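# Seat a loose fuse in an empty fuse holder

## Task

Push the loose fuse down into the empty fuse holder until it rests level in both of its clips, with the holder lying flat on the bench; the fuse must stay seated by itself once the robot lets go, not only while a gripper holds it.

## Robot and tools

Robot: two 7-joint arms, left_arm and right_arm, each with a two-finger parallel gripper. The names are labels only; they do not match the left or right side of any image. Cameras: cam_head_left, cam_head_right, cam_high, cam_low, cam_left_wrist, cam_right_wrist, each 504x504, returned in that order.

Frame: one shared scene frame with its origin on the table top midway between the arms. +x points forward over the table, +z points up, and left_arm sits on the +y side. Each result's state line, left_arm: ... | right_arm: ..., prints end_effector_position (metres) and end_effector_quat_wxyz for each gripper. That position is the point between the pads when closed; closed fingertips stick out about 19 mm past it, open ones about 6 mm. Fingers point along the gripper's +z axis and move apart along its y axis. The printed position can be off, more so when the arm is stretched far.

Tool execute_actions, argument actions: a list holding at most one item. An empty list only reports the state. An item {"rows": [...], "steps": n} is a move: n from 1 to 15 (default 15), each step 1/30 s; rows is 1 to 15 rows, one used per step, and the final row is reused if rows run out. An item {"steps": n} with no rows is a wait of up to 300 steps, counted from the previous result, and your reply time eats into it. Optional pictures (true/false) controls whether images come back; by default they do. A refused call moves nothing.

Each row is one flat list of 18 numbers covering both arms, always all 18 even if one arm stays still: left_arm first, then right_arm. Per arm: 7 absolute joint target angles in radians (waist, shoulder, upper arm roll, elbow, forearm roll, wrist pitch, wrist roll, the same column order as Joint positions), then gripper position, then gripper speed. Stated joint ranges in radians: waist -69.115..69.115, shoulder -2.250..2.250, upper arm roll -69.115..69.115, elbow -2.580..2.580, forearm roll -69.115..69.115, wrist pitch -2.100..2.100, wrist roll -69.115..69.115. A target more than 0.013 rad beyond a range end, and further out than the current angle, gets the call refused. True ends may differ by up to 0.013 rad; a target past the true end is clipped there, and a "joint sent to its limit" line may appear (possibly about an earlier move). Its absence does not prove more travel exists.

Gripper position is absolute, from -1 to 1: +1 means fully open at 85 mm, 0 about 41 mm, pads touch near -0.8, and -1 keeps closing until blocked. Gripper speed, -1 to 1, sets how fast the gap changes: about 20 mm/s at -1, 85 at 0, 150 at +1. Grip force is not adjustable; a full close gives roughly 190 to 235 N per pad. To hold firmly keep sending -1; to release, send a width larger than the object; for a gentle hold open first, then command a width just under the object's. To keep a gripper unchanged, repeat its previous two numbers (0 is a real command). Fingers stay put until the position number changes by 0.01 or more, but may re-close by themselves if the object slips or drops. position_measured_pct is roughly 50 - 50 x actual position, so 0 means fully open; stopping below 90 short of the target means something is held or in the way, about 90 or slightly above means the pads met. Closing moves the tips about 13 mm further out, so keep clearance above surfaces.

Motion: joint speed and acceleration are capped and joints finish together; reversing stops them together. Each step the sent target stays within 0.304 rad of the measured angle for the first four joints and 0.266 rad for the last three, and targets are scaled back if they would place the gripper over 70 mm from where it is. Long moves may not be complete when the result returns. Arms keep heading to the last row sent until motion nearly stops or a step is HELD.

Result lines: Joint positions and Joint velocities give one block per arm (rad, rad/s). "joint command not followed" means a clearance check altered or blocked joint targets on some steps; the gripper part still ran. HELD marks steps where your row was partly or wholly not sent. A TORQUE FAULT (joint reaching its load limit: 51.3 N m for the first four joints, 32.3 N m for the last three, including held weight) freezes that arm for 10 s and drops the rest of the call. MOTOR HOT warns from 60 °C; at 75 °C an OVER-TEMPERATURE FAULT lets the arm sag until it cools, so don't hold loads longer than needed.

zoom_image: camera (one of the six names) and region [x0, y0, x1, y1] in pixels of that camera's latest image, at most 504 by 504, origin top-left; gives a closer look. show_instructions: no arguments; shows the reference pages (images of the clip fuse holder). finished_scene: argument scene, the current scene's number; ends it irreversibly and reports success.

Avoid: knocking or placing anything off the table, dropping or letting the fuse slip, slamming or pressing hard on the holder (it must remain flat), colliding or pushing the arms against each other. Occasional external tugs on held parts or nudges to loose objects may occur. Release the fuse and confirm it stays seated before finishing.

Each tool is called as name(argument=value, ...), one argument or row to a line, values as JSON.

Reference images:

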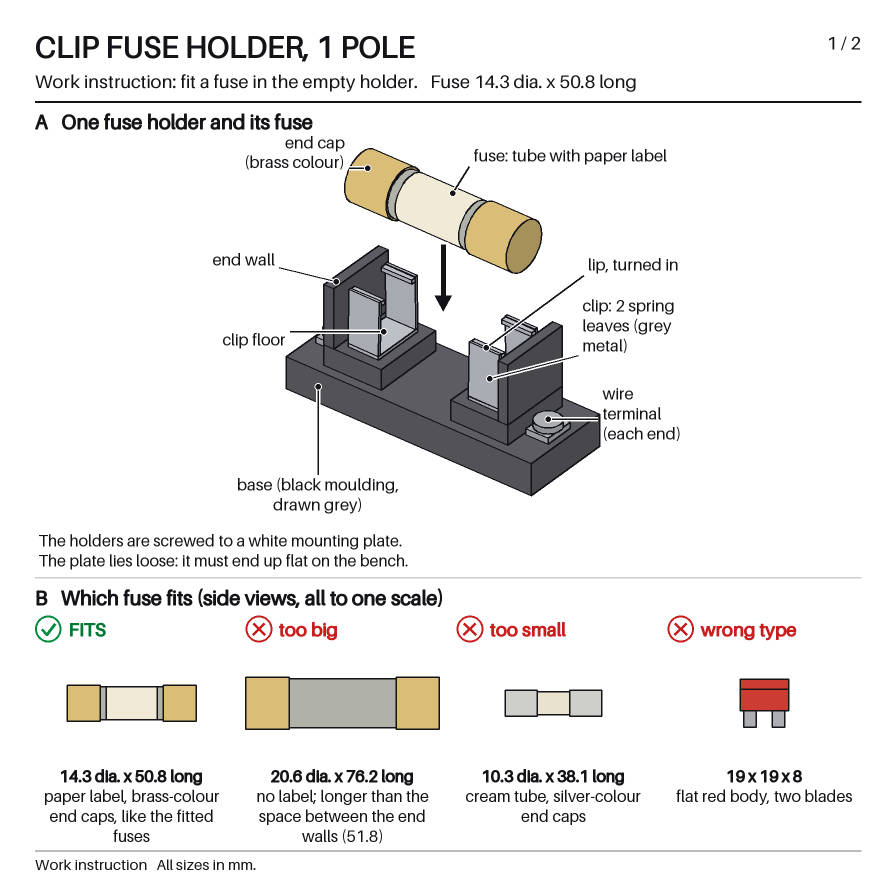

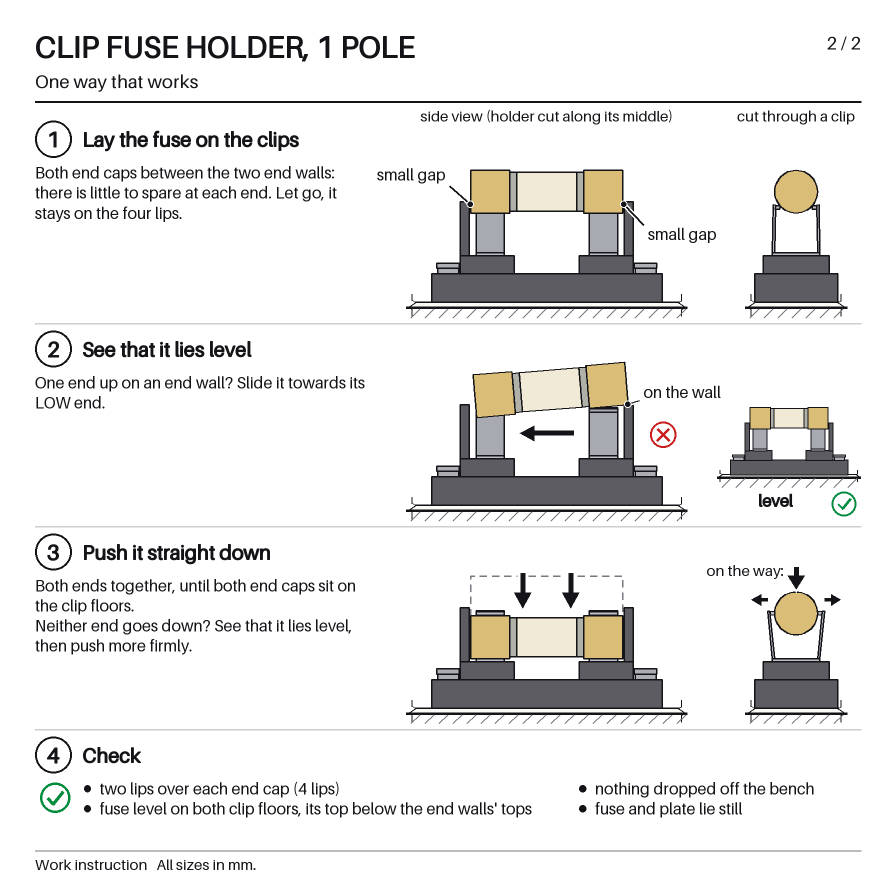

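## Session

execute_actions(
  actions=[],
)

Scene clock: 0.00 s of 4306.00 s.
left_arm: end_effector_position=(+0.2456, -0.0858, +0.3526) position_measured_pct=0.0 end_effector_quat_wxyz=(+0.157, +0.815, -0.450, -0.328) | right_arm: end_effector_position=(+0.4279, -0.2698, +0.1993) position_measured_pct=0.0 end_effector_quat_wxyz=(-0.002, -0.008, +1.000, -0.001)
Joint positions: left_arm=[ 0.317  0.813  0.749  0.909  0.15   1.935 -1.371] | right_arm=[-0.058  0.432  0.002  1.66   0.001  1.055  1.519]
Joint velocities: left_arm=[ 0.     0.    -0.002 -0.    -0.    -0.001  0.002] | right_arm=[ 0.001  0.001  0.     0.001  0.    -0.    -0.002]

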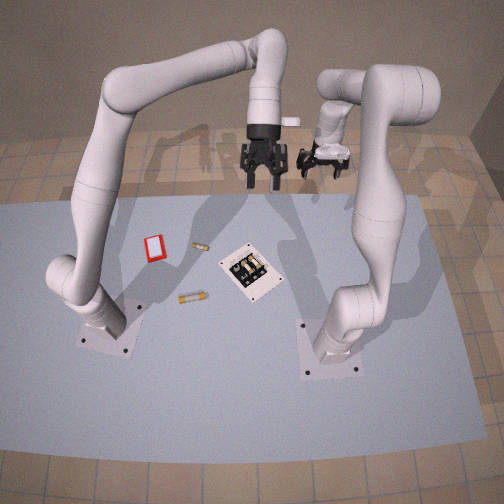

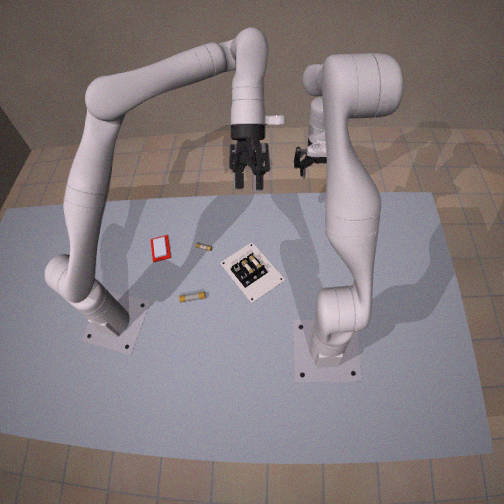

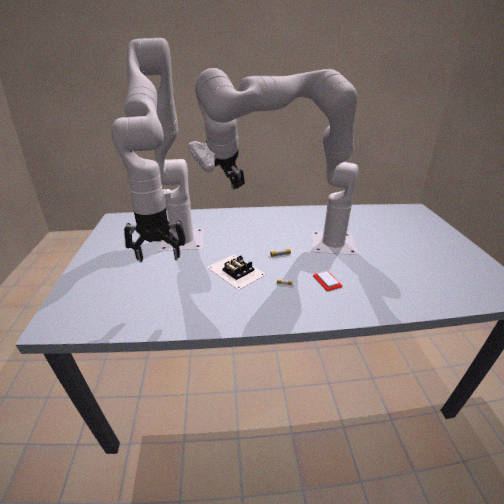

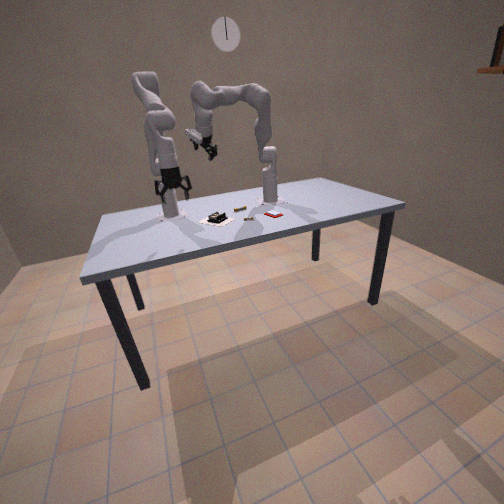

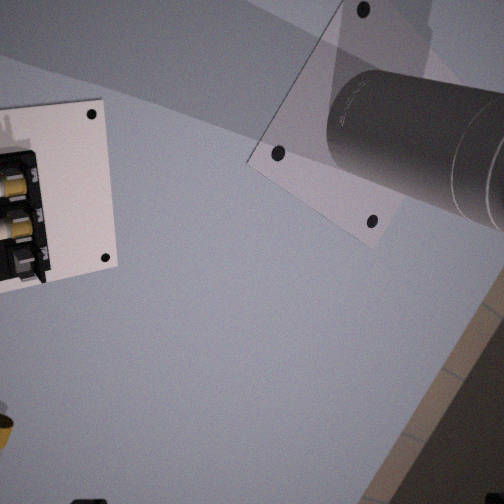

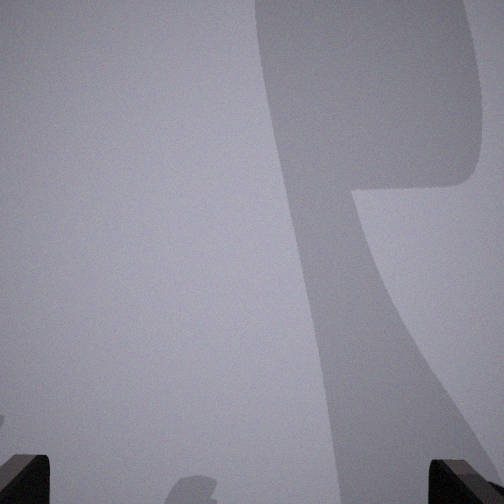

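zoom_image(
  camera="cam_head_left",
  region=[130, 220, 300, 320],
)

zoom_image(
  camera="cam_high",
  region=[190, 230, 360, 310],
)

Region (130, 220, 300, 320) of cam_head_left's 504x504 image, scaled by 2.965, with more detail than that image has; it fills the top 296 rows of this view, and the rest is white.

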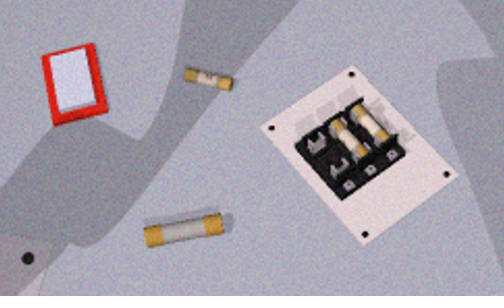

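Region (190, 230, 360, 310) of cam_high's 504x504 image, scaled by 2.965, with more detail than that image has; it fills the top 237 rows of this view, and the rest is white.

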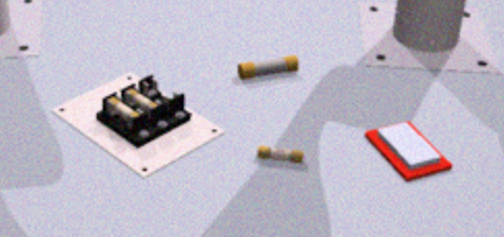

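execute_actions(
  actions=[
    {"rows": [[-0.5,0.432,0,1.66,0,1.055,-1.371,1,0, -0.058,0.432,0,1.66,0,1.055,1.519,1,0]], "steps": 15},
  ],
  pictures=false,
)

execute_actions(
  actions=[
    {"steps": 45},
  ],
  pictures=false,
)

execute_actions(
  actions=[
    {"rows": [[-0.5,0.432,0,1.66,0,1.055,-1.371,1,0, -0.893,0.504,0,1.5366,0,1.1008,0.68,1,0]], "steps": 15},
  ],
  pictures=false,
)

execute_actions(
  actions=[
    {"steps": 45},
  ],
)

Scene clock: 3.73 s of 4306.00 s.
left_arm: end_effector_position=(+0.3975, +0.0537, +0.3109) position_measured_pct=0.0 end_effector_quat_wxyz=(+0.085, +0.954, -0.225, -0.178) | right_arm: end_effector_position=(+0.4278, -0.2690, +0.1991) position_measured_pct=0.0 end_effector_quat_wxyz=(-0.003, -0.008, +1.000, -0.000)
Joint positions: left_arm=[ 0.03   0.574  0.472  1.191  0.054  1.687 -1.371] | right_arm=[-0.058  0.432  0.     1.66   0.     1.055  1.519]
Joint velocities: left_arm=[-0.654 -0.328 -0.655  0.652 -0.132 -0.578 -0.001] | right_arm=[ 0.    -0.    -0.     0.    -0.     0.     0.002]
Steps of this call (steps 1 to 90: nothing new was sent; then 0.23 s passed at rest; steps 91 to 105: all 15 steps of this action). Readings (joint positions | what the end effector reports):
91: left_arm=[0.315 0.812 0.749 0.910 0.149 1.934 -1.371] | right_arm=[-0.058 0.432 0.002 1.660 0.001 1.055 1.519] | left_arm position_measured_pct=0.0 | right_arm position_measured_pct=0.0
92: left_arm=[0.309 0.805 0.745 0.917 0.148 1.929 -1.371] | right_arm=[-0.058 0.432 0.001 1.660 0.000 1.055 1.519] | left_arm position_measured_pct=0.0 | right_arm position_measured_pct=0.0
94: left_arm=[0.279 0.774 0.720 0.945 0.135 1.905 -1.371] | right_arm=[-0.058 0.432 -0.000 1.660 -0.000 1.055 1.519] | left_arm position_measured_pct=0.0 | right_arm position_measured_pct=0.0
98: left_arm=[0.186 0.681 0.628 1.035 0.096 1.825 -1.371] | right_arm=[-0.058 0.432 -0.000 1.660 -0.000 1.055 1.519] | left_arm position_measured_pct=0.0 | right_arm position_measured_pct=0.0
105: the state above

Scene clock: 5.23 s of 4306.00 s.
left_arm: end_effector_position=(+0.4917, +0.4548, +0.1991) position_measured_pct=0.0 end_effector_quat_wxyz=(+0.000, +0.968, +0.249, -0.003) | right_arm: end_effector_position=(+0.4278, -0.2690, +0.1991) position_measured_pct=0.0 end_effector_quat_wxyz=(-0.003, -0.008, +1.000, -0.000)
Joint positions: left_arm=[-0.5    0.432 -0.     1.66  -0.     1.055 -1.371] | right_arm=[-0.058  0.432  0.     1.66   0.     1.055  1.519]
Joint velocities: left_arm=[-0.001  0.001 -0.001  0.     0.001  0.    -0.003] | right_arm=[-0.     0.     0.    -0.001  0.    -0.     0.001]
Steps of this call (steps 1 to 45: the robot went on to your last target). Readings (joint positions | what the end effector reports):
1: left_arm=[0.008 0.564 0.450 1.213 0.049 1.668 -1.371] | right_arm=[-0.058 0.432 0.000 1.660 0.000 1.055 1.519] | left_arm position_measured_pct=0.0 | right_arm position_measured_pct=0.0
2: left_arm=[-0.014 0.554 0.428 1.234 0.046 1.649 -1.371] | right_arm=[-0.058 0.432 0.000 1.660 0.000 1.055 1.519] | left_arm position_measured_pct=0.0 | right_arm position_measured_pct=0.0
4: left_arm=[-0.057 0.537 0.385 1.277 0.039 1.611 -1.371] | right_arm=[-0.058 0.432 0.000 1.660 0.000 1.055 1.519] | left_arm position_measured_pct=0.0 | right_arm position_measured_pct=0.0
8: left_arm=[-0.143 0.510 0.299 1.363 0.028 1.535 -1.371] | right_arm=[-0.058 0.432 0.000 1.660 -0.000 1.055 1.519] | left_arm position_measured_pct=0.0 | right_arm position_measured_pct=0.0
45: the state above
All arms were judged still, so your last target was given up. Only a new action makes them travel on or press farther. Fingers that are still opening or closing keep moving.

Scene clock: 5.73 s of 4306.00 s.
left_arm: end_effector_position=(+0.4917, +0.4548, +0.1991) position_measured_pct=0.0 end_effector_quat_wxyz=(+0.000, +0.968, +0.249, -0.003) | right_arm: end_effector_position=(+0.4219, -0.0992, +0.1998) position_measured_pct=0.0 end_effector_quat_wxyz=(+0.000, -0.035, +0.999, -0.000)
Joint positions: left_arm=[-0.5    0.432  0.     1.66  -0.     1.055 -1.371] | right_arm=[-0.421  0.486  0.001  1.567  0.     1.089  1.209]
Joint velocities: left_arm=[ 0.003 -0.    -0.001  0.    -0.002 -0.002  0.   ] | right_arm=[-0.911  0.064 -0.002 -0.113 -0.001  0.041 -0.802]
Steps of this call (steps 1 to 15: all 15 steps of this action). Readings (joint positions | what the end effector reports):
1: left_arm=[-0.500 0.432 -0.000 1.660 -0.000 1.055 -1.371] | right_arm=[-0.060 0.432 0.000 1.660 0.000 1.055 1.518] | left_arm position_measured_pct=0.0 | right_arm position_measured_pct=0.0
2: left_arm=[-0.500 0.432 -0.000 1.660 -0.000 1.055 -1.371] | right_arm=[-0.066 0.434 0.002 1.658 0.001 1.056 1.514] | left_arm position_measured_pct=0.0 | right_arm position_measured_pct=0.0
4: left_arm=[-0.500 0.432 -0.000 1.660 -0.000 1.055 -1.371] | right_arm=[-0.096 0.441 0.003 1.647 0.001 1.060 1.491] | left_arm position_measured_pct=0.0 | right_arm position_measured_pct=0.0
8: left_arm=[-0.500 0.432 -0.000 1.660 -0.000 1.055 -1.371] | right_arm=[-0.209 0.463 0.001 1.608 0.000 1.074 1.395] | left_arm position_measured_pct=0.0 | right_arm position_measured_pct=0.0
15: the state above

Scene clock: 7.23 s of 4306.00 s.
left_arm: end_effector_position=(+0.4917, +0.4548, +0.1991) position_measured_pct=0.0 end_effector_quat_wxyz=(+0.000, +0.968, +0.249, -0.003) | right_arm: end_effector_position=(+0.2987, +0.0896, +0.1996) position_measured_pct=0.0 end_effector_quat_wxyz=(+0.000, -0.006, +1.000, +0.000)
Joint positions: left_arm=[-0.5    0.432  0.     1.66   0.     1.055 -1.371] | right_arm=[-0.893  0.504 -0.     1.537 -0.     1.101  0.68 ]
Joint velocities: left_arm=[-0.001 -0.001 -0.001  0.     0.002 -0.001 -0.003] | right_arm=[ 0.001 -0.     0.    -0.     0.     0.     0.002]
Steps of this call (steps 1 to 45: the robot went on to your last target). Readings (joint positions | what the end effector reports):
1: left_arm=[-0.500 0.432 0.000 1.660 0.000 1.055 -1.371] | right_arm=[-0.451 0.488 0.001 1.564 0.000 1.090 1.182] | left_arm position_measured_pct=0.0 | right_arm position_measured_pct=0.0
2: left_arm=[-0.500 0.432 0.000 1.660 -0.000 1.055 -1.371] | right_arm=[-0.482 0.490 0.001 1.560 0.000 1.091 1.155] | left_arm position_measured_pct=0.0 | right_arm position_measured_pct=0.0
4: left_arm=[-0.500 0.432 0.000 1.660 0.000 1.055 -1.371] | right_arm=[-0.543 0.493 0.001 1.555 0.000 1.093 1.102] | left_arm position_measured_pct=0.0 | right_arm position_measured_pct=0.0
8: left_arm=[-0.500 0.432 0.000 1.660 -0.000 1.055 -1.371] | right_arm=[-0.665 0.497 0.000 1.548 0.000 1.096 0.993] | left_arm position_measured_pct=0.0 | right_arm position_measured_pct=0.0
45: the state above
All arms were judged still, so your last target was given up. Only a new action makes them travel on or press farther. Fingers that are still opening or closing keep moving.

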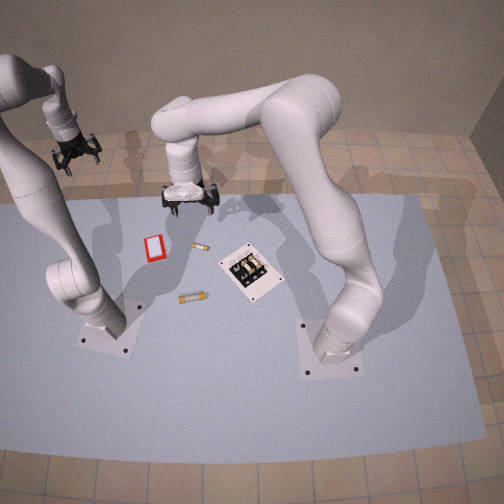

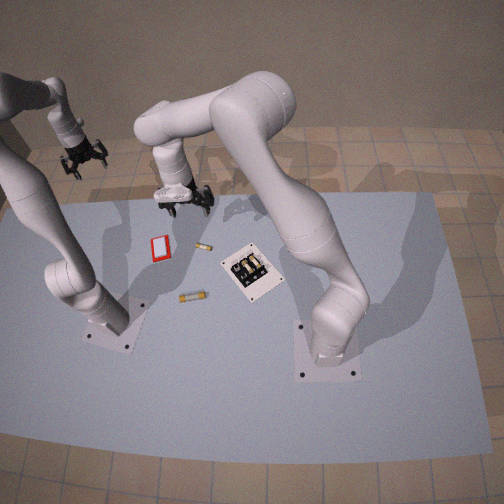

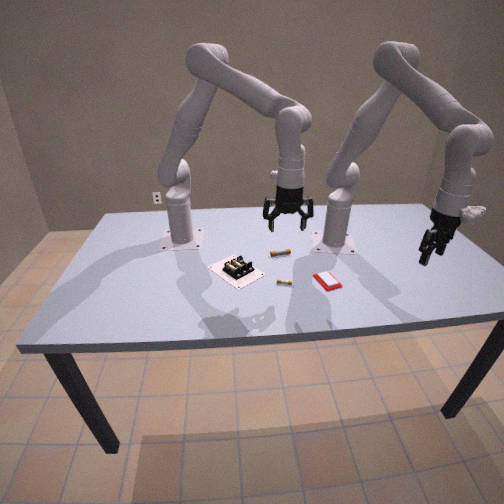

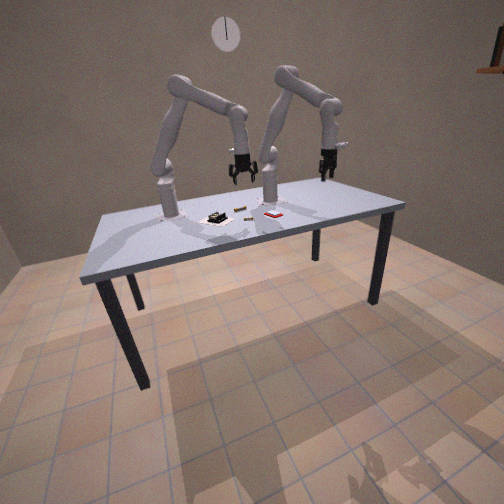

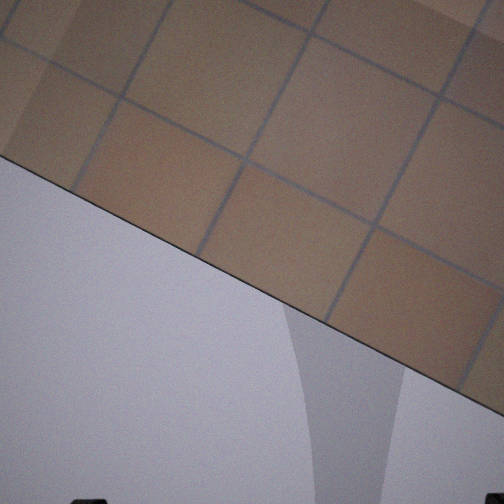

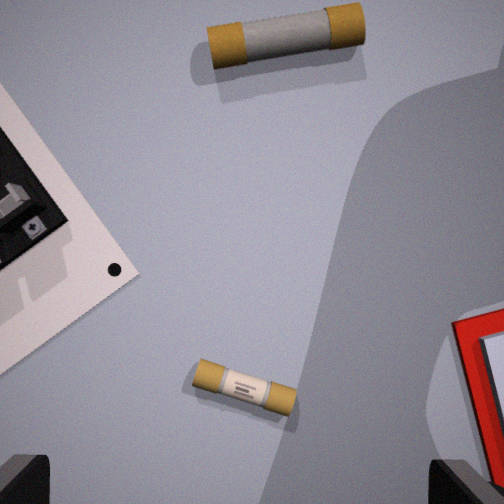

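execute_actions(
  actions=[
    {"rows": [[-0.5,0.432,0,1.66,0,1.055,-1.371,1,0, -0.8777,0.6815,0,1.6676,0,0.7925,1.963,1,0]], "steps": 15},
  ],
  pictures=false,
)

execute_actions(
  actions=[
    {"steps": 45},
  ],
)

Scene clock: 10.07 s of 4306.00 s.
left_arm: end_effector_position=(+0.4917, +0.4548, +0.1991) position_measured_pct=0.0 end_effector_quat_wxyz=(+0.000, +0.968, +0.249, -0.003) | right_arm: end_effector_position=(+0.3074, +0.0896, +0.0896) position_measured_pct=0.0 end_effector_quat_wxyz=(-0.000, -0.240, +0.971, -0.000)
Joint positions: left_arm=[-0.5    0.432  0.     1.66   0.     1.055 -1.371] | right_arm=[-0.879  0.666  0.     1.657  0.     0.819  1.166]
Joint velocities: left_arm=[-0.001  0.001 -0.001 -0.     0.001 -0.002 -0.   ] | right_arm=[ 0.009  0.1   -0.     0.069 -0.    -0.175  1.216]
Steps of this call (steps 1 to 70: nothing new was sent; steps 71 to 85: all 15 steps of this action). Readings (joint positions | what the end effector reports):
71: left_arm=[-0.500 0.432 0.000 1.660 -0.000 1.055 -1.371] | right_arm=[-0.893 0.505 -0.000 1.537 -0.000 1.099 0.681] | left_arm position_measured_pct=0.0 | right_arm position_measured_pct=0.0
72: left_arm=[-0.500 0.432 0.000 1.660 0.000 1.055 -1.371] | right_arm=[-0.892 0.511 -0.000 1.540 -0.000 1.092 0.688] | left_arm position_measured_pct=0.0 | right_arm position_measured_pct=0.0
74: left_arm=[-0.500 0.432 0.000 1.660 0.000 1.055 -1.371] | right_arm=[-0.890 0.540 -0.000 1.559 -0.000 1.051 0.728] | left_arm position_measured_pct=0.0 | right_arm position_measured_pct=0.0
78: left_arm=[-0.500 0.432 0.000 1.660 0.000 1.055 -1.371] | right_arm=[-0.883 0.615 0.000 1.618 0.000 0.917 0.881] | left_arm position_measured_pct=0.0 | right_arm position_measured_pct=0.0
85: the state above

Scene clock: 11.57 s of 4306.00 s.
left_arm: end_effector_position=(+0.4917, +0.4548, +0.1991) position_measured_pct=0.0 end_effector_quat_wxyz=(+0.000, +0.968, +0.249, -0.003) | right_arm: end_effector_position=(+0.3076, +0.0888, +0.0796) position_measured_pct=0.0 end_effector_quat_wxyz=(-0.000, -0.597, +0.802, -0.000)
Joint positions: left_arm=[-0.5    0.432  0.     1.66   0.     1.055 -1.371] | right_arm=[-0.878  0.682  0.     1.668 -0.     0.792  1.963]
Joint velocities: left_arm=[ 0.001 -0.001  0.001 -0.    -0.001 -0.    -0.   ] | right_arm=[ 0.002 -0.001 -0.     0.    -0.    -0.     0.   ]
Steps of this call (steps 1 to 45: the robot went on to your last target). Readings (joint positions | what the end effector reports):
1: left_arm=[-0.500 0.432 0.000 1.660 -0.000 1.055 -1.371] | right_arm=[-0.879 0.669 0.000 1.659 0.000 0.813 1.207] | left_arm position_measured_pct=0.0 | right_arm position_measured_pct=0.0
2: left_arm=[-0.500 0.432 0.000 1.660 0.000 1.055 -1.371] | right_arm=[-0.879 0.671 0.000 1.661 0.000 0.809 1.247] | left_arm position_measured_pct=0.0 | right_arm position_measured_pct=0.0
4: left_arm=[-0.500 0.432 0.000 1.660 0.000 1.055 -1.371] | right_arm=[-0.878 0.675 0.000 1.663 0.000 0.803 1.328] | left_arm position_measured_pct=0.0 | right_arm position_measured_pct=0.0
8: left_arm=[-0.500 0.432 0.000 1.660 0.000 1.055 -1.371] | right_arm=[-0.878 0.679 0.000 1.666 0.000 0.797 1.491] | left_arm position_measured_pct=0.0 | right_arm position_measured_pct=0.0
45: the state above
All arms were judged still, so your last target was given up. Only a new action makes them travel on or press farther. Fingers that are still opening or closing keep moving.

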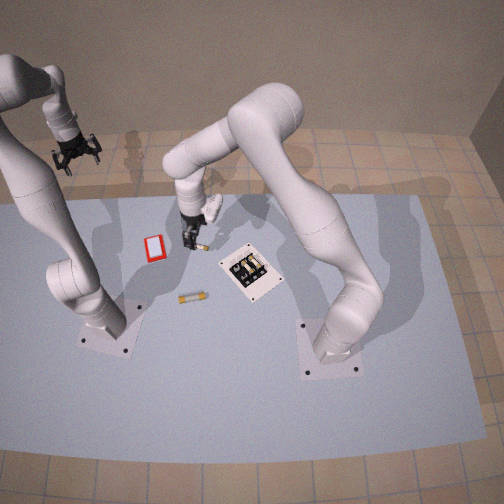

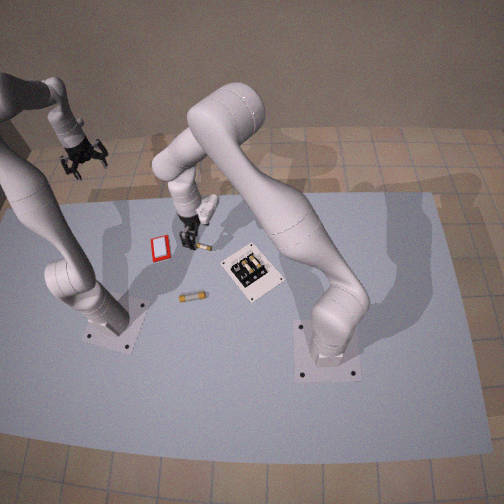

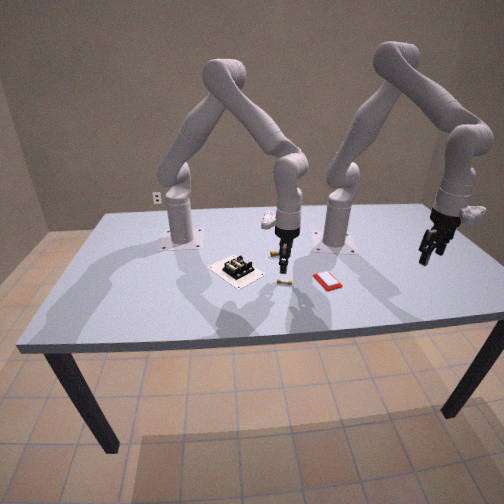

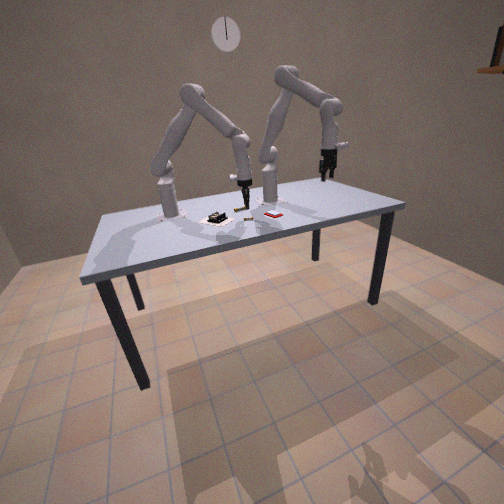

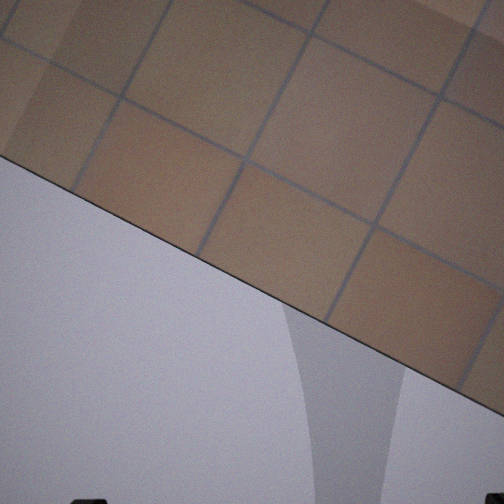

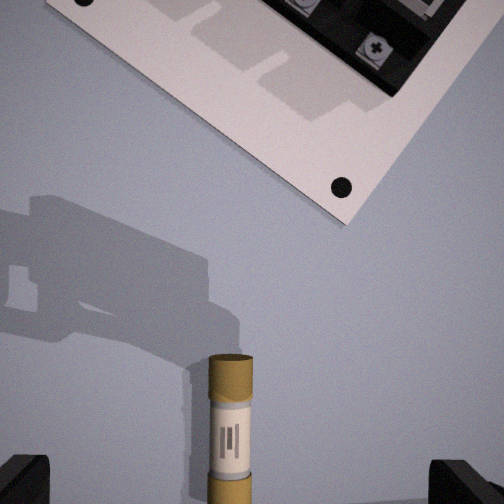

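execute_actions(
  actions=[
    {"rows": [[-0.5,0.432,0,1.66,0,1.055,-1.371,1,0, -0.8702,0.7724,0,1.6913,0,0.6779,1.971,-0.2,0]], "steps": 15},
  ],
  pictures=false,
)

execute_actions(
  actions=[
    {"steps": 15},
  ],
)

Scene clock: 13.73 s of 4306.00 s.
left_arm: end_effector_position=(+0.4917, +0.4548, +0.1991) position_measured_pct=0.0 end_effector_quat_wxyz=(+0.000, +0.968, +0.249, -0.003) | right_arm: end_effector_position=(+0.3116, +0.0880, +0.0304) position_measured_pct=36.9 end_effector_quat_wxyz=(+0.000, -0.598, +0.802, +0.000)
Joint positions: left_arm=[-0.5    0.432  0.     1.66   0.     1.055 -1.371] | right_arm=[-0.87   0.772  0.     1.691  0.     0.678  1.971]
Joint velocities: left_arm=[-0.     0.    -0.     0.    -0.001  0.001 -0.   ] | right_arm=[ 0.002  0.008  0.    -0.     0.    -0.     0.   ]
Steps of this call (steps 1 to 50: nothing new was sent; steps 51 to 65: all 15 steps of this action). Readings (joint positions | what the end effector reports):
51: left_arm=[-0.500 0.432 0.000 1.660 -0.000 1.055 -1.371] | right_arm=[-0.878 0.683 -0.000 1.668 -0.000 0.791 1.963] | left_arm position_measured_pct=0.0 | right_arm position_measured_pct=0.0
52: left_arm=[-0.500 0.432 0.000 1.660 0.000 1.055 -1.371] | right_arm=[-0.877 0.689 -0.000 1.668 -0.000 0.785 1.963] | left_arm position_measured_pct=0.0 | right_arm position_measured_pct=0.4
54: left_arm=[-0.500 0.432 0.000 1.660 0.000 1.055 -1.371] | right_arm=[-0.875 0.719 -0.000 1.675 -0.000 0.751 1.966] | left_arm position_measured_pct=0.0 | right_arm position_measured_pct=4.8
58: left_arm=[-0.500 0.432 0.000 1.660 0.000 1.055 -1.371] | right_arm=[-0.871 0.768 0.000 1.692 0.000 0.682 1.971] | left_arm position_measured_pct=0.0 | right_arm position_measured_pct=15.9
65: the state above

Scene clock: 14.23 s of 4306.00 s.
left_arm: end_effector_position=(+0.4917, +0.4548, +0.1991) position_measured_pct=0.0 end_effector_quat_wxyz=(+0.000, +0.968, +0.249, -0.003) | right_arm: end_effector_position=(+0.3115, +0.0878, +0.0300) position_measured_pct=59.9 end_effector_quat_wxyz=(+0.000, -0.598, +0.802, +0.000)
Joint positions: left_arm=[-0.5    0.432  0.     1.66   0.     1.055 -1.371] | right_arm=[-0.87   0.772  0.     1.691 -0.     0.678  1.971]
Joint velocities: left_arm=[-0.001 -0.001 -0.001 -0.    -0.001  0.001  0.002] | right_arm=[ 0.001 -0.001  0.    -0.    -0.    -0.     0.001]
Steps of this call (steps 1 to 15: the robot went on to your last target). Readings (joint positions | what the end effector reports):
1: left_arm=[-0.500 0.432 0.000 1.660 0.000 1.055 -1.371] | right_arm=[-0.870 0.772 0.000 1.691 0.000 0.678 1.971] | left_arm position_measured_pct=0.0 | right_arm position_measured_pct=39.7
2: left_arm=[-0.500 0.432 0.000 1.660 0.000 1.055 -1.371] | right_arm=[-0.870 0.772 0.000 1.691 0.000 0.678 1.971] | left_arm position_measured_pct=0.0 | right_arm position_measured_pct=42.9
4: left_arm=[-0.500 0.432 0.000 1.660 0.000 1.055 -1.371] | right_arm=[-0.870 0.772 0.000 1.691 0.000 0.678 1.971] | left_arm position_measured_pct=0.0 | right_arm position_measured_pct=48.8
8: left_arm=[-0.500 0.432 0.000 1.660 0.000 1.055 -1.371] | right_arm=[-0.870 0.772 0.000 1.691 0.000 0.678 1.971] | left_arm position_measured_pct=0.0 | right_arm position_measured_pct=58.7
15: the state above
All arms were judged still, so your last target was given up. Only a new action makes them travel on or press farther. Fingers that are still opening or closing keep moving.

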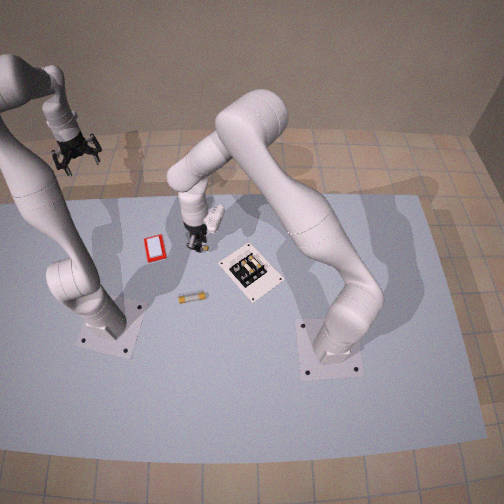

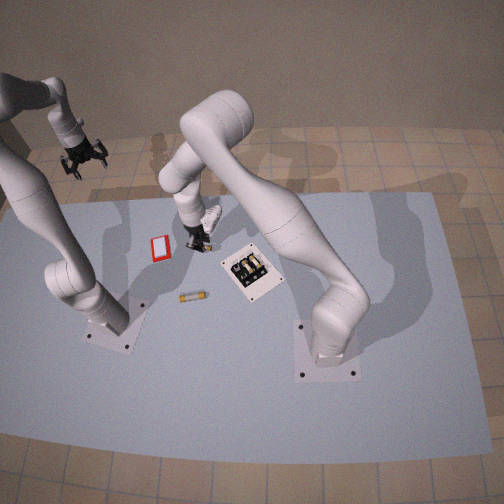

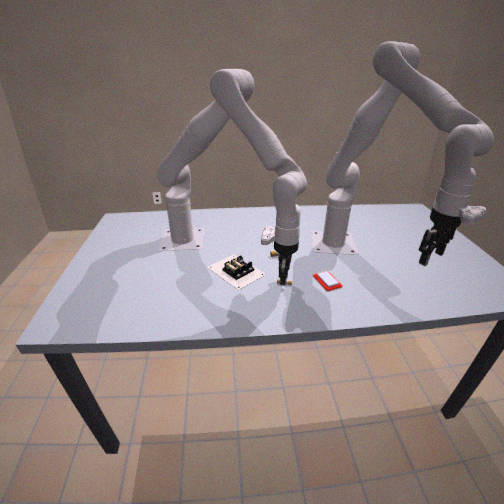

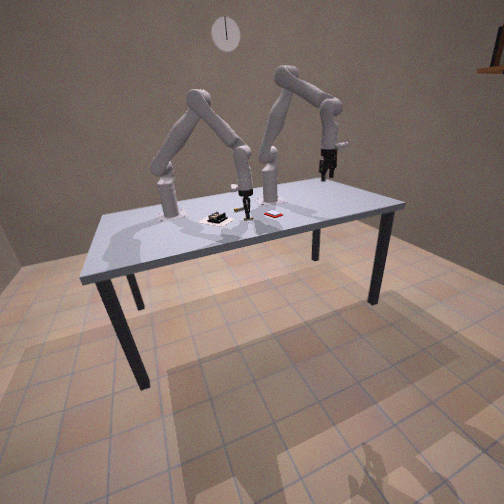

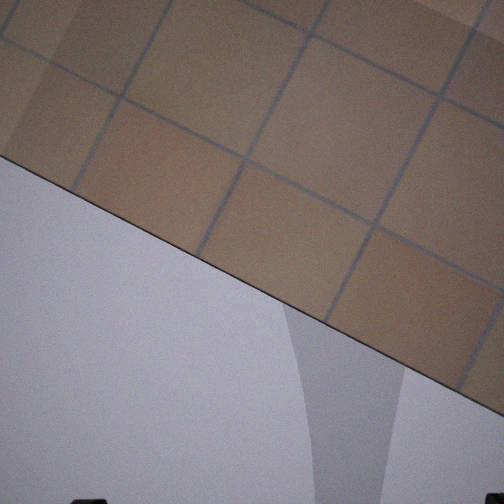

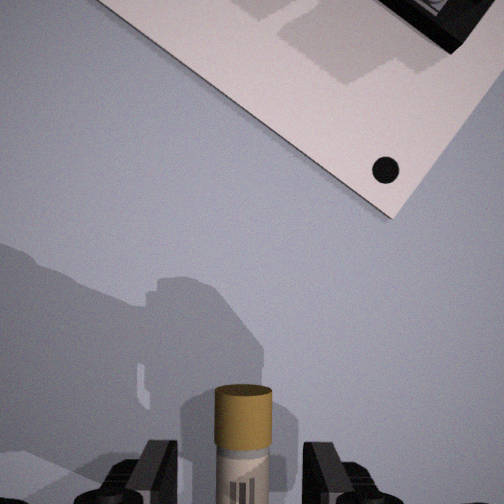

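zoom_image(
  camera="cam_high",
  region=[255, 250, 315, 295],
)

Region (255, 250, 315, 295) of cam_high's 504x504 image, scaled by 8.400, with more detail than that image has; it fills the top 378 rows of this view, and the rest is white.

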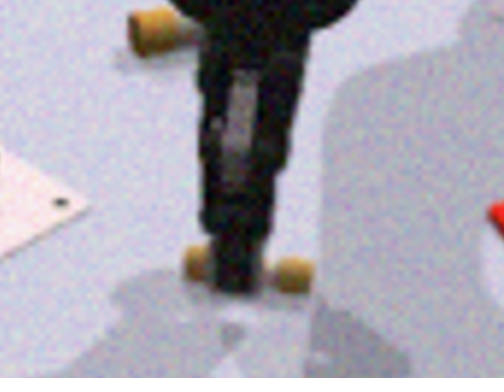

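execute_actions(
  actions=[
    {"rows": [[-0.5,0.432,0,1.66,0,1.055,-1.371,1,0, -0.8733,0.7888,0,1.6909,0,0.6619,1.968,-0.2,0]], "steps": 12},
  ],
  pictures=false,
)

execute_actions(
  actions=[
    {"rows": [[-0.5,0.432,0,1.66,0,1.055,-1.371,1,0, -0.8733,0.7888,0,1.6909,0,0.6619,1.968,-1,-0.5]], "steps": 15},
  ],
)

Scene clock: 16.07 s of 4306.00 s.
left_arm: end_effector_position=(+0.4917, +0.4548, +0.1991) position_measured_pct=0.0 end_effector_quat_wxyz=(+0.000, +0.968, +0.249, -0.003) | right_arm: end_effector_position=(+0.3110, +0.0896, +0.0221) position_measured_pct=59.9 end_effector_quat_wxyz=(+0.000, -0.598, +0.802, +0.000)
Joint positions: left_arm=[-0.5    0.432  0.     1.66   0.     1.055 -1.371] | right_arm=[-0.873  0.789 -0.     1.691 -0.     0.662  1.968]
Joint velocities: left_arm=[-0.     0.001 -0.     0.    -0.     0.002 -0.   ] | right_arm=[-0.     0.001 -0.     0.001 -0.    -0.    -0.001]
Steps of this call (steps 1 to 43: nothing new was sent; steps 44 to 55: all 12 steps of this action). Readings (joint positions | what the end effector reports):
44: left_arm=[-0.500 0.432 0.000 1.660 0.000 1.055 -1.371] | right_arm=[-0.870 0.774 0.000 1.691 0.000 0.677 1.971] | left_arm position_measured_pct=0.0 | right_arm position_measured_pct=59.9
45: left_arm=[-0.500 0.432 0.000 1.660 0.000 1.055 -1.371] | right_arm=[-0.872 0.780 0.000 1.690 0.000 0.672 1.970] | left_arm position_measured_pct=0.0 | right_arm position_measured_pct=59.9
47: left_arm=[-0.500 0.432 0.000 1.660 0.000 1.055 -1.371] | right_arm=[-0.873 0.788 -0.000 1.691 -0.000 0.663 1.968] | left_arm position_measured_pct=0.0 | right_arm position_measured_pct=59.9
51: left_arm=[-0.500 0.432 0.000 1.660 0.000 1.055 -1.371] | right_arm=[-0.873 0.788 -0.000 1.691 0.000 0.662 1.968] | left_arm position_measured_pct=0.0 | right_arm position_measured_pct=59.9
55: the state above

Scene clock: 16.57 s of 4306.00 s.
left_arm: end_effector_position=(+0.4917, +0.4548, +0.1991) position_measured_pct=0.0 end_effector_quat_wxyz=(+0.000, +0.968, +0.249, -0.003) | right_arm: end_effector_position=(+0.3110, +0.0896, +0.0223) position_measured_pct=80.2 end_effector_quat_wxyz=(+0.000, -0.598, +0.802, +0.000)
Joint positions: left_arm=[-0.5    0.432  0.     1.66   0.     1.055 -1.371] | right_arm=[-0.873  0.788  0.     1.691 -0.     0.662  1.968]
Joint velocities: left_arm=[-0.001 -0.     0.     0.     0.001  0.     0.   ] | right_arm=[ 0.    -0.004  0.     0.001  0.     0.002 -0.002]
Steps of this call (steps 1 to 15: all 15 steps of this action). Readings (joint positions | what the end effector reports):
1: left_arm=[-0.500 0.432 0.000 1.660 -0.000 1.055 -1.371] | right_arm=[-0.873 0.789 -0.000 1.691 -0.000 0.662 1.968] | left_arm position_measured_pct=0.0 | right_arm position_measured_pct=59.9
2: left_arm=[-0.500 0.432 0.000 1.660 0.000 1.055 -1.371] | right_arm=[-0.873 0.789 -0.000 1.691 -0.000 0.662 1.968] | left_arm position_measured_pct=0.0 | right_arm position_measured_pct=60.3
4: left_arm=[-0.500 0.432 0.000 1.660 0.000 1.055 -1.371] | right_arm=[-0.873 0.789 -0.000 1.691 -0.000 0.662 1.968] | left_arm position_measured_pct=0.0 | right_arm position_measured_pct=62.7
8: left_arm=[-0.500 0.432 0.000 1.660 0.000 1.055 -1.371] | right_arm=[-0.873 0.789 -0.000 1.691 0.000 0.662 1.968] | left_arm position_measured_pct=0.0 | right_arm position_measured_pct=69.8
15: the state above

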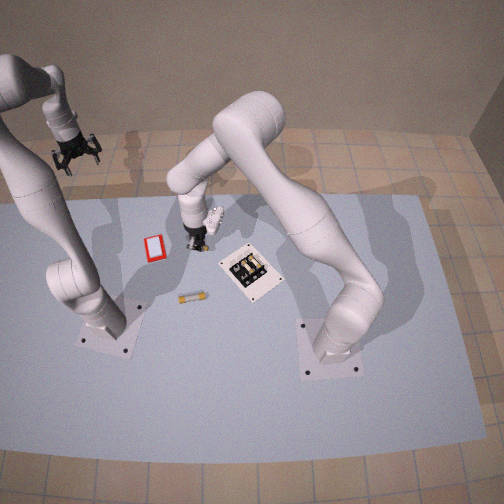

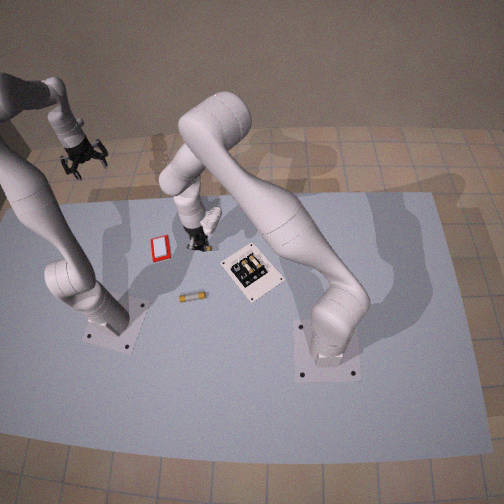

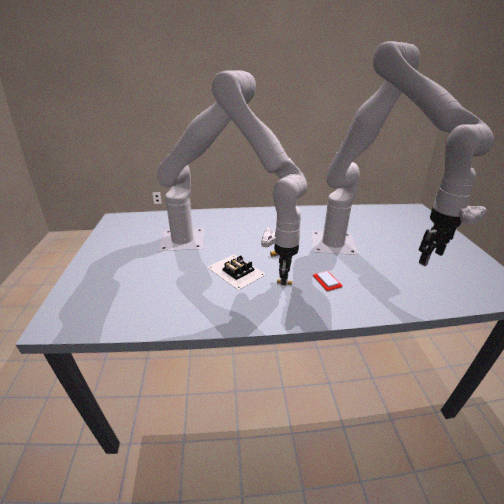

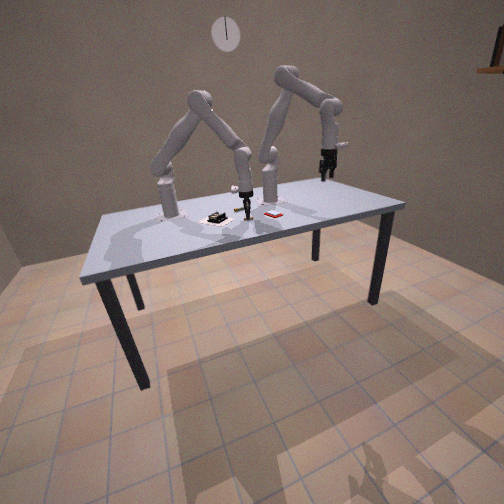

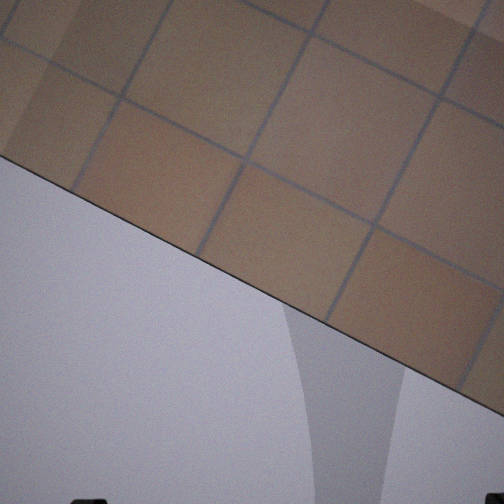

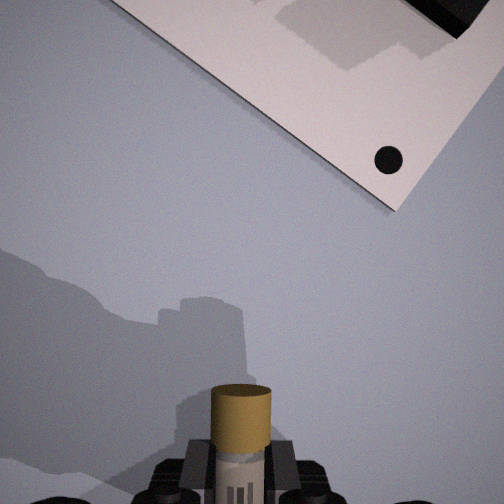

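execute_actions(
  actions=[
    {"steps": 10},
  ],
  pictures=false,
)

Scene clock: 17.00 s of 4306.00 s.
left_arm: end_effector_position=(+0.4917, +0.4548, +0.1991) position_measured_pct=0.0 end_effector_quat_wxyz=(+0.000, +0.968, +0.249, -0.003) | right_arm: end_effector_position=(+0.3110, +0.0896, +0.0224) position_measured_pct=81.7 end_effector_quat_wxyz=(+0.000, -0.598, +0.802, +0.000)
Joint positions: left_arm=[-0.5    0.432  0.     1.66   0.     1.055 -1.371] | right_arm=[-0.873  0.788  0.     1.691 -0.     0.662  1.968]
Joint velocities: left_arm=[ 0.001  0.     0.    -0.     0.    -0.     0.   ] | right_arm=[ 0.001  0.     0.    -0.     0.    -0.     0.001]
Steps of this call (steps 1 to 13: the robot went on to your last target). Readings (joint positions | what the end effector reports):
1: left_arm=[-0.500 0.432 0.000 1.660 0.000 1.055 -1.371] | right_arm=[-0.873 0.788 0.000 1.691 -0.000 0.662 1.968] | left_arm position_measured_pct=0.0 | right_arm position_measured_pct=80.6
2: left_arm=[-0.500 0.432 0.000 1.660 0.000 1.055 -1.371] | right_arm=[-0.873 0.788 0.000 1.691 -0.000 0.662 1.968] | left_arm position_measured_pct=0.0 | right_arm position_measured_pct=81.3
4: left_arm=[-0.500 0.432 0.000 1.660 0.000 1.055 -1.371] | right_arm=[-0.873 0.788 0.000 1.691 -0.000 0.662 1.968] | left_arm position_measured_pct=0.0 | right_arm position_measured_pct=81.7
8: left_arm=[-0.500 0.432 0.000 1.660 0.000 1.055 -1.371] | right_arm=[-0.873 0.788 0.000 1.691 -0.000 0.662 1.968] | left_arm position_measured_pct=0.0 | right_arm position_measured_pct=81.7
13: the state above


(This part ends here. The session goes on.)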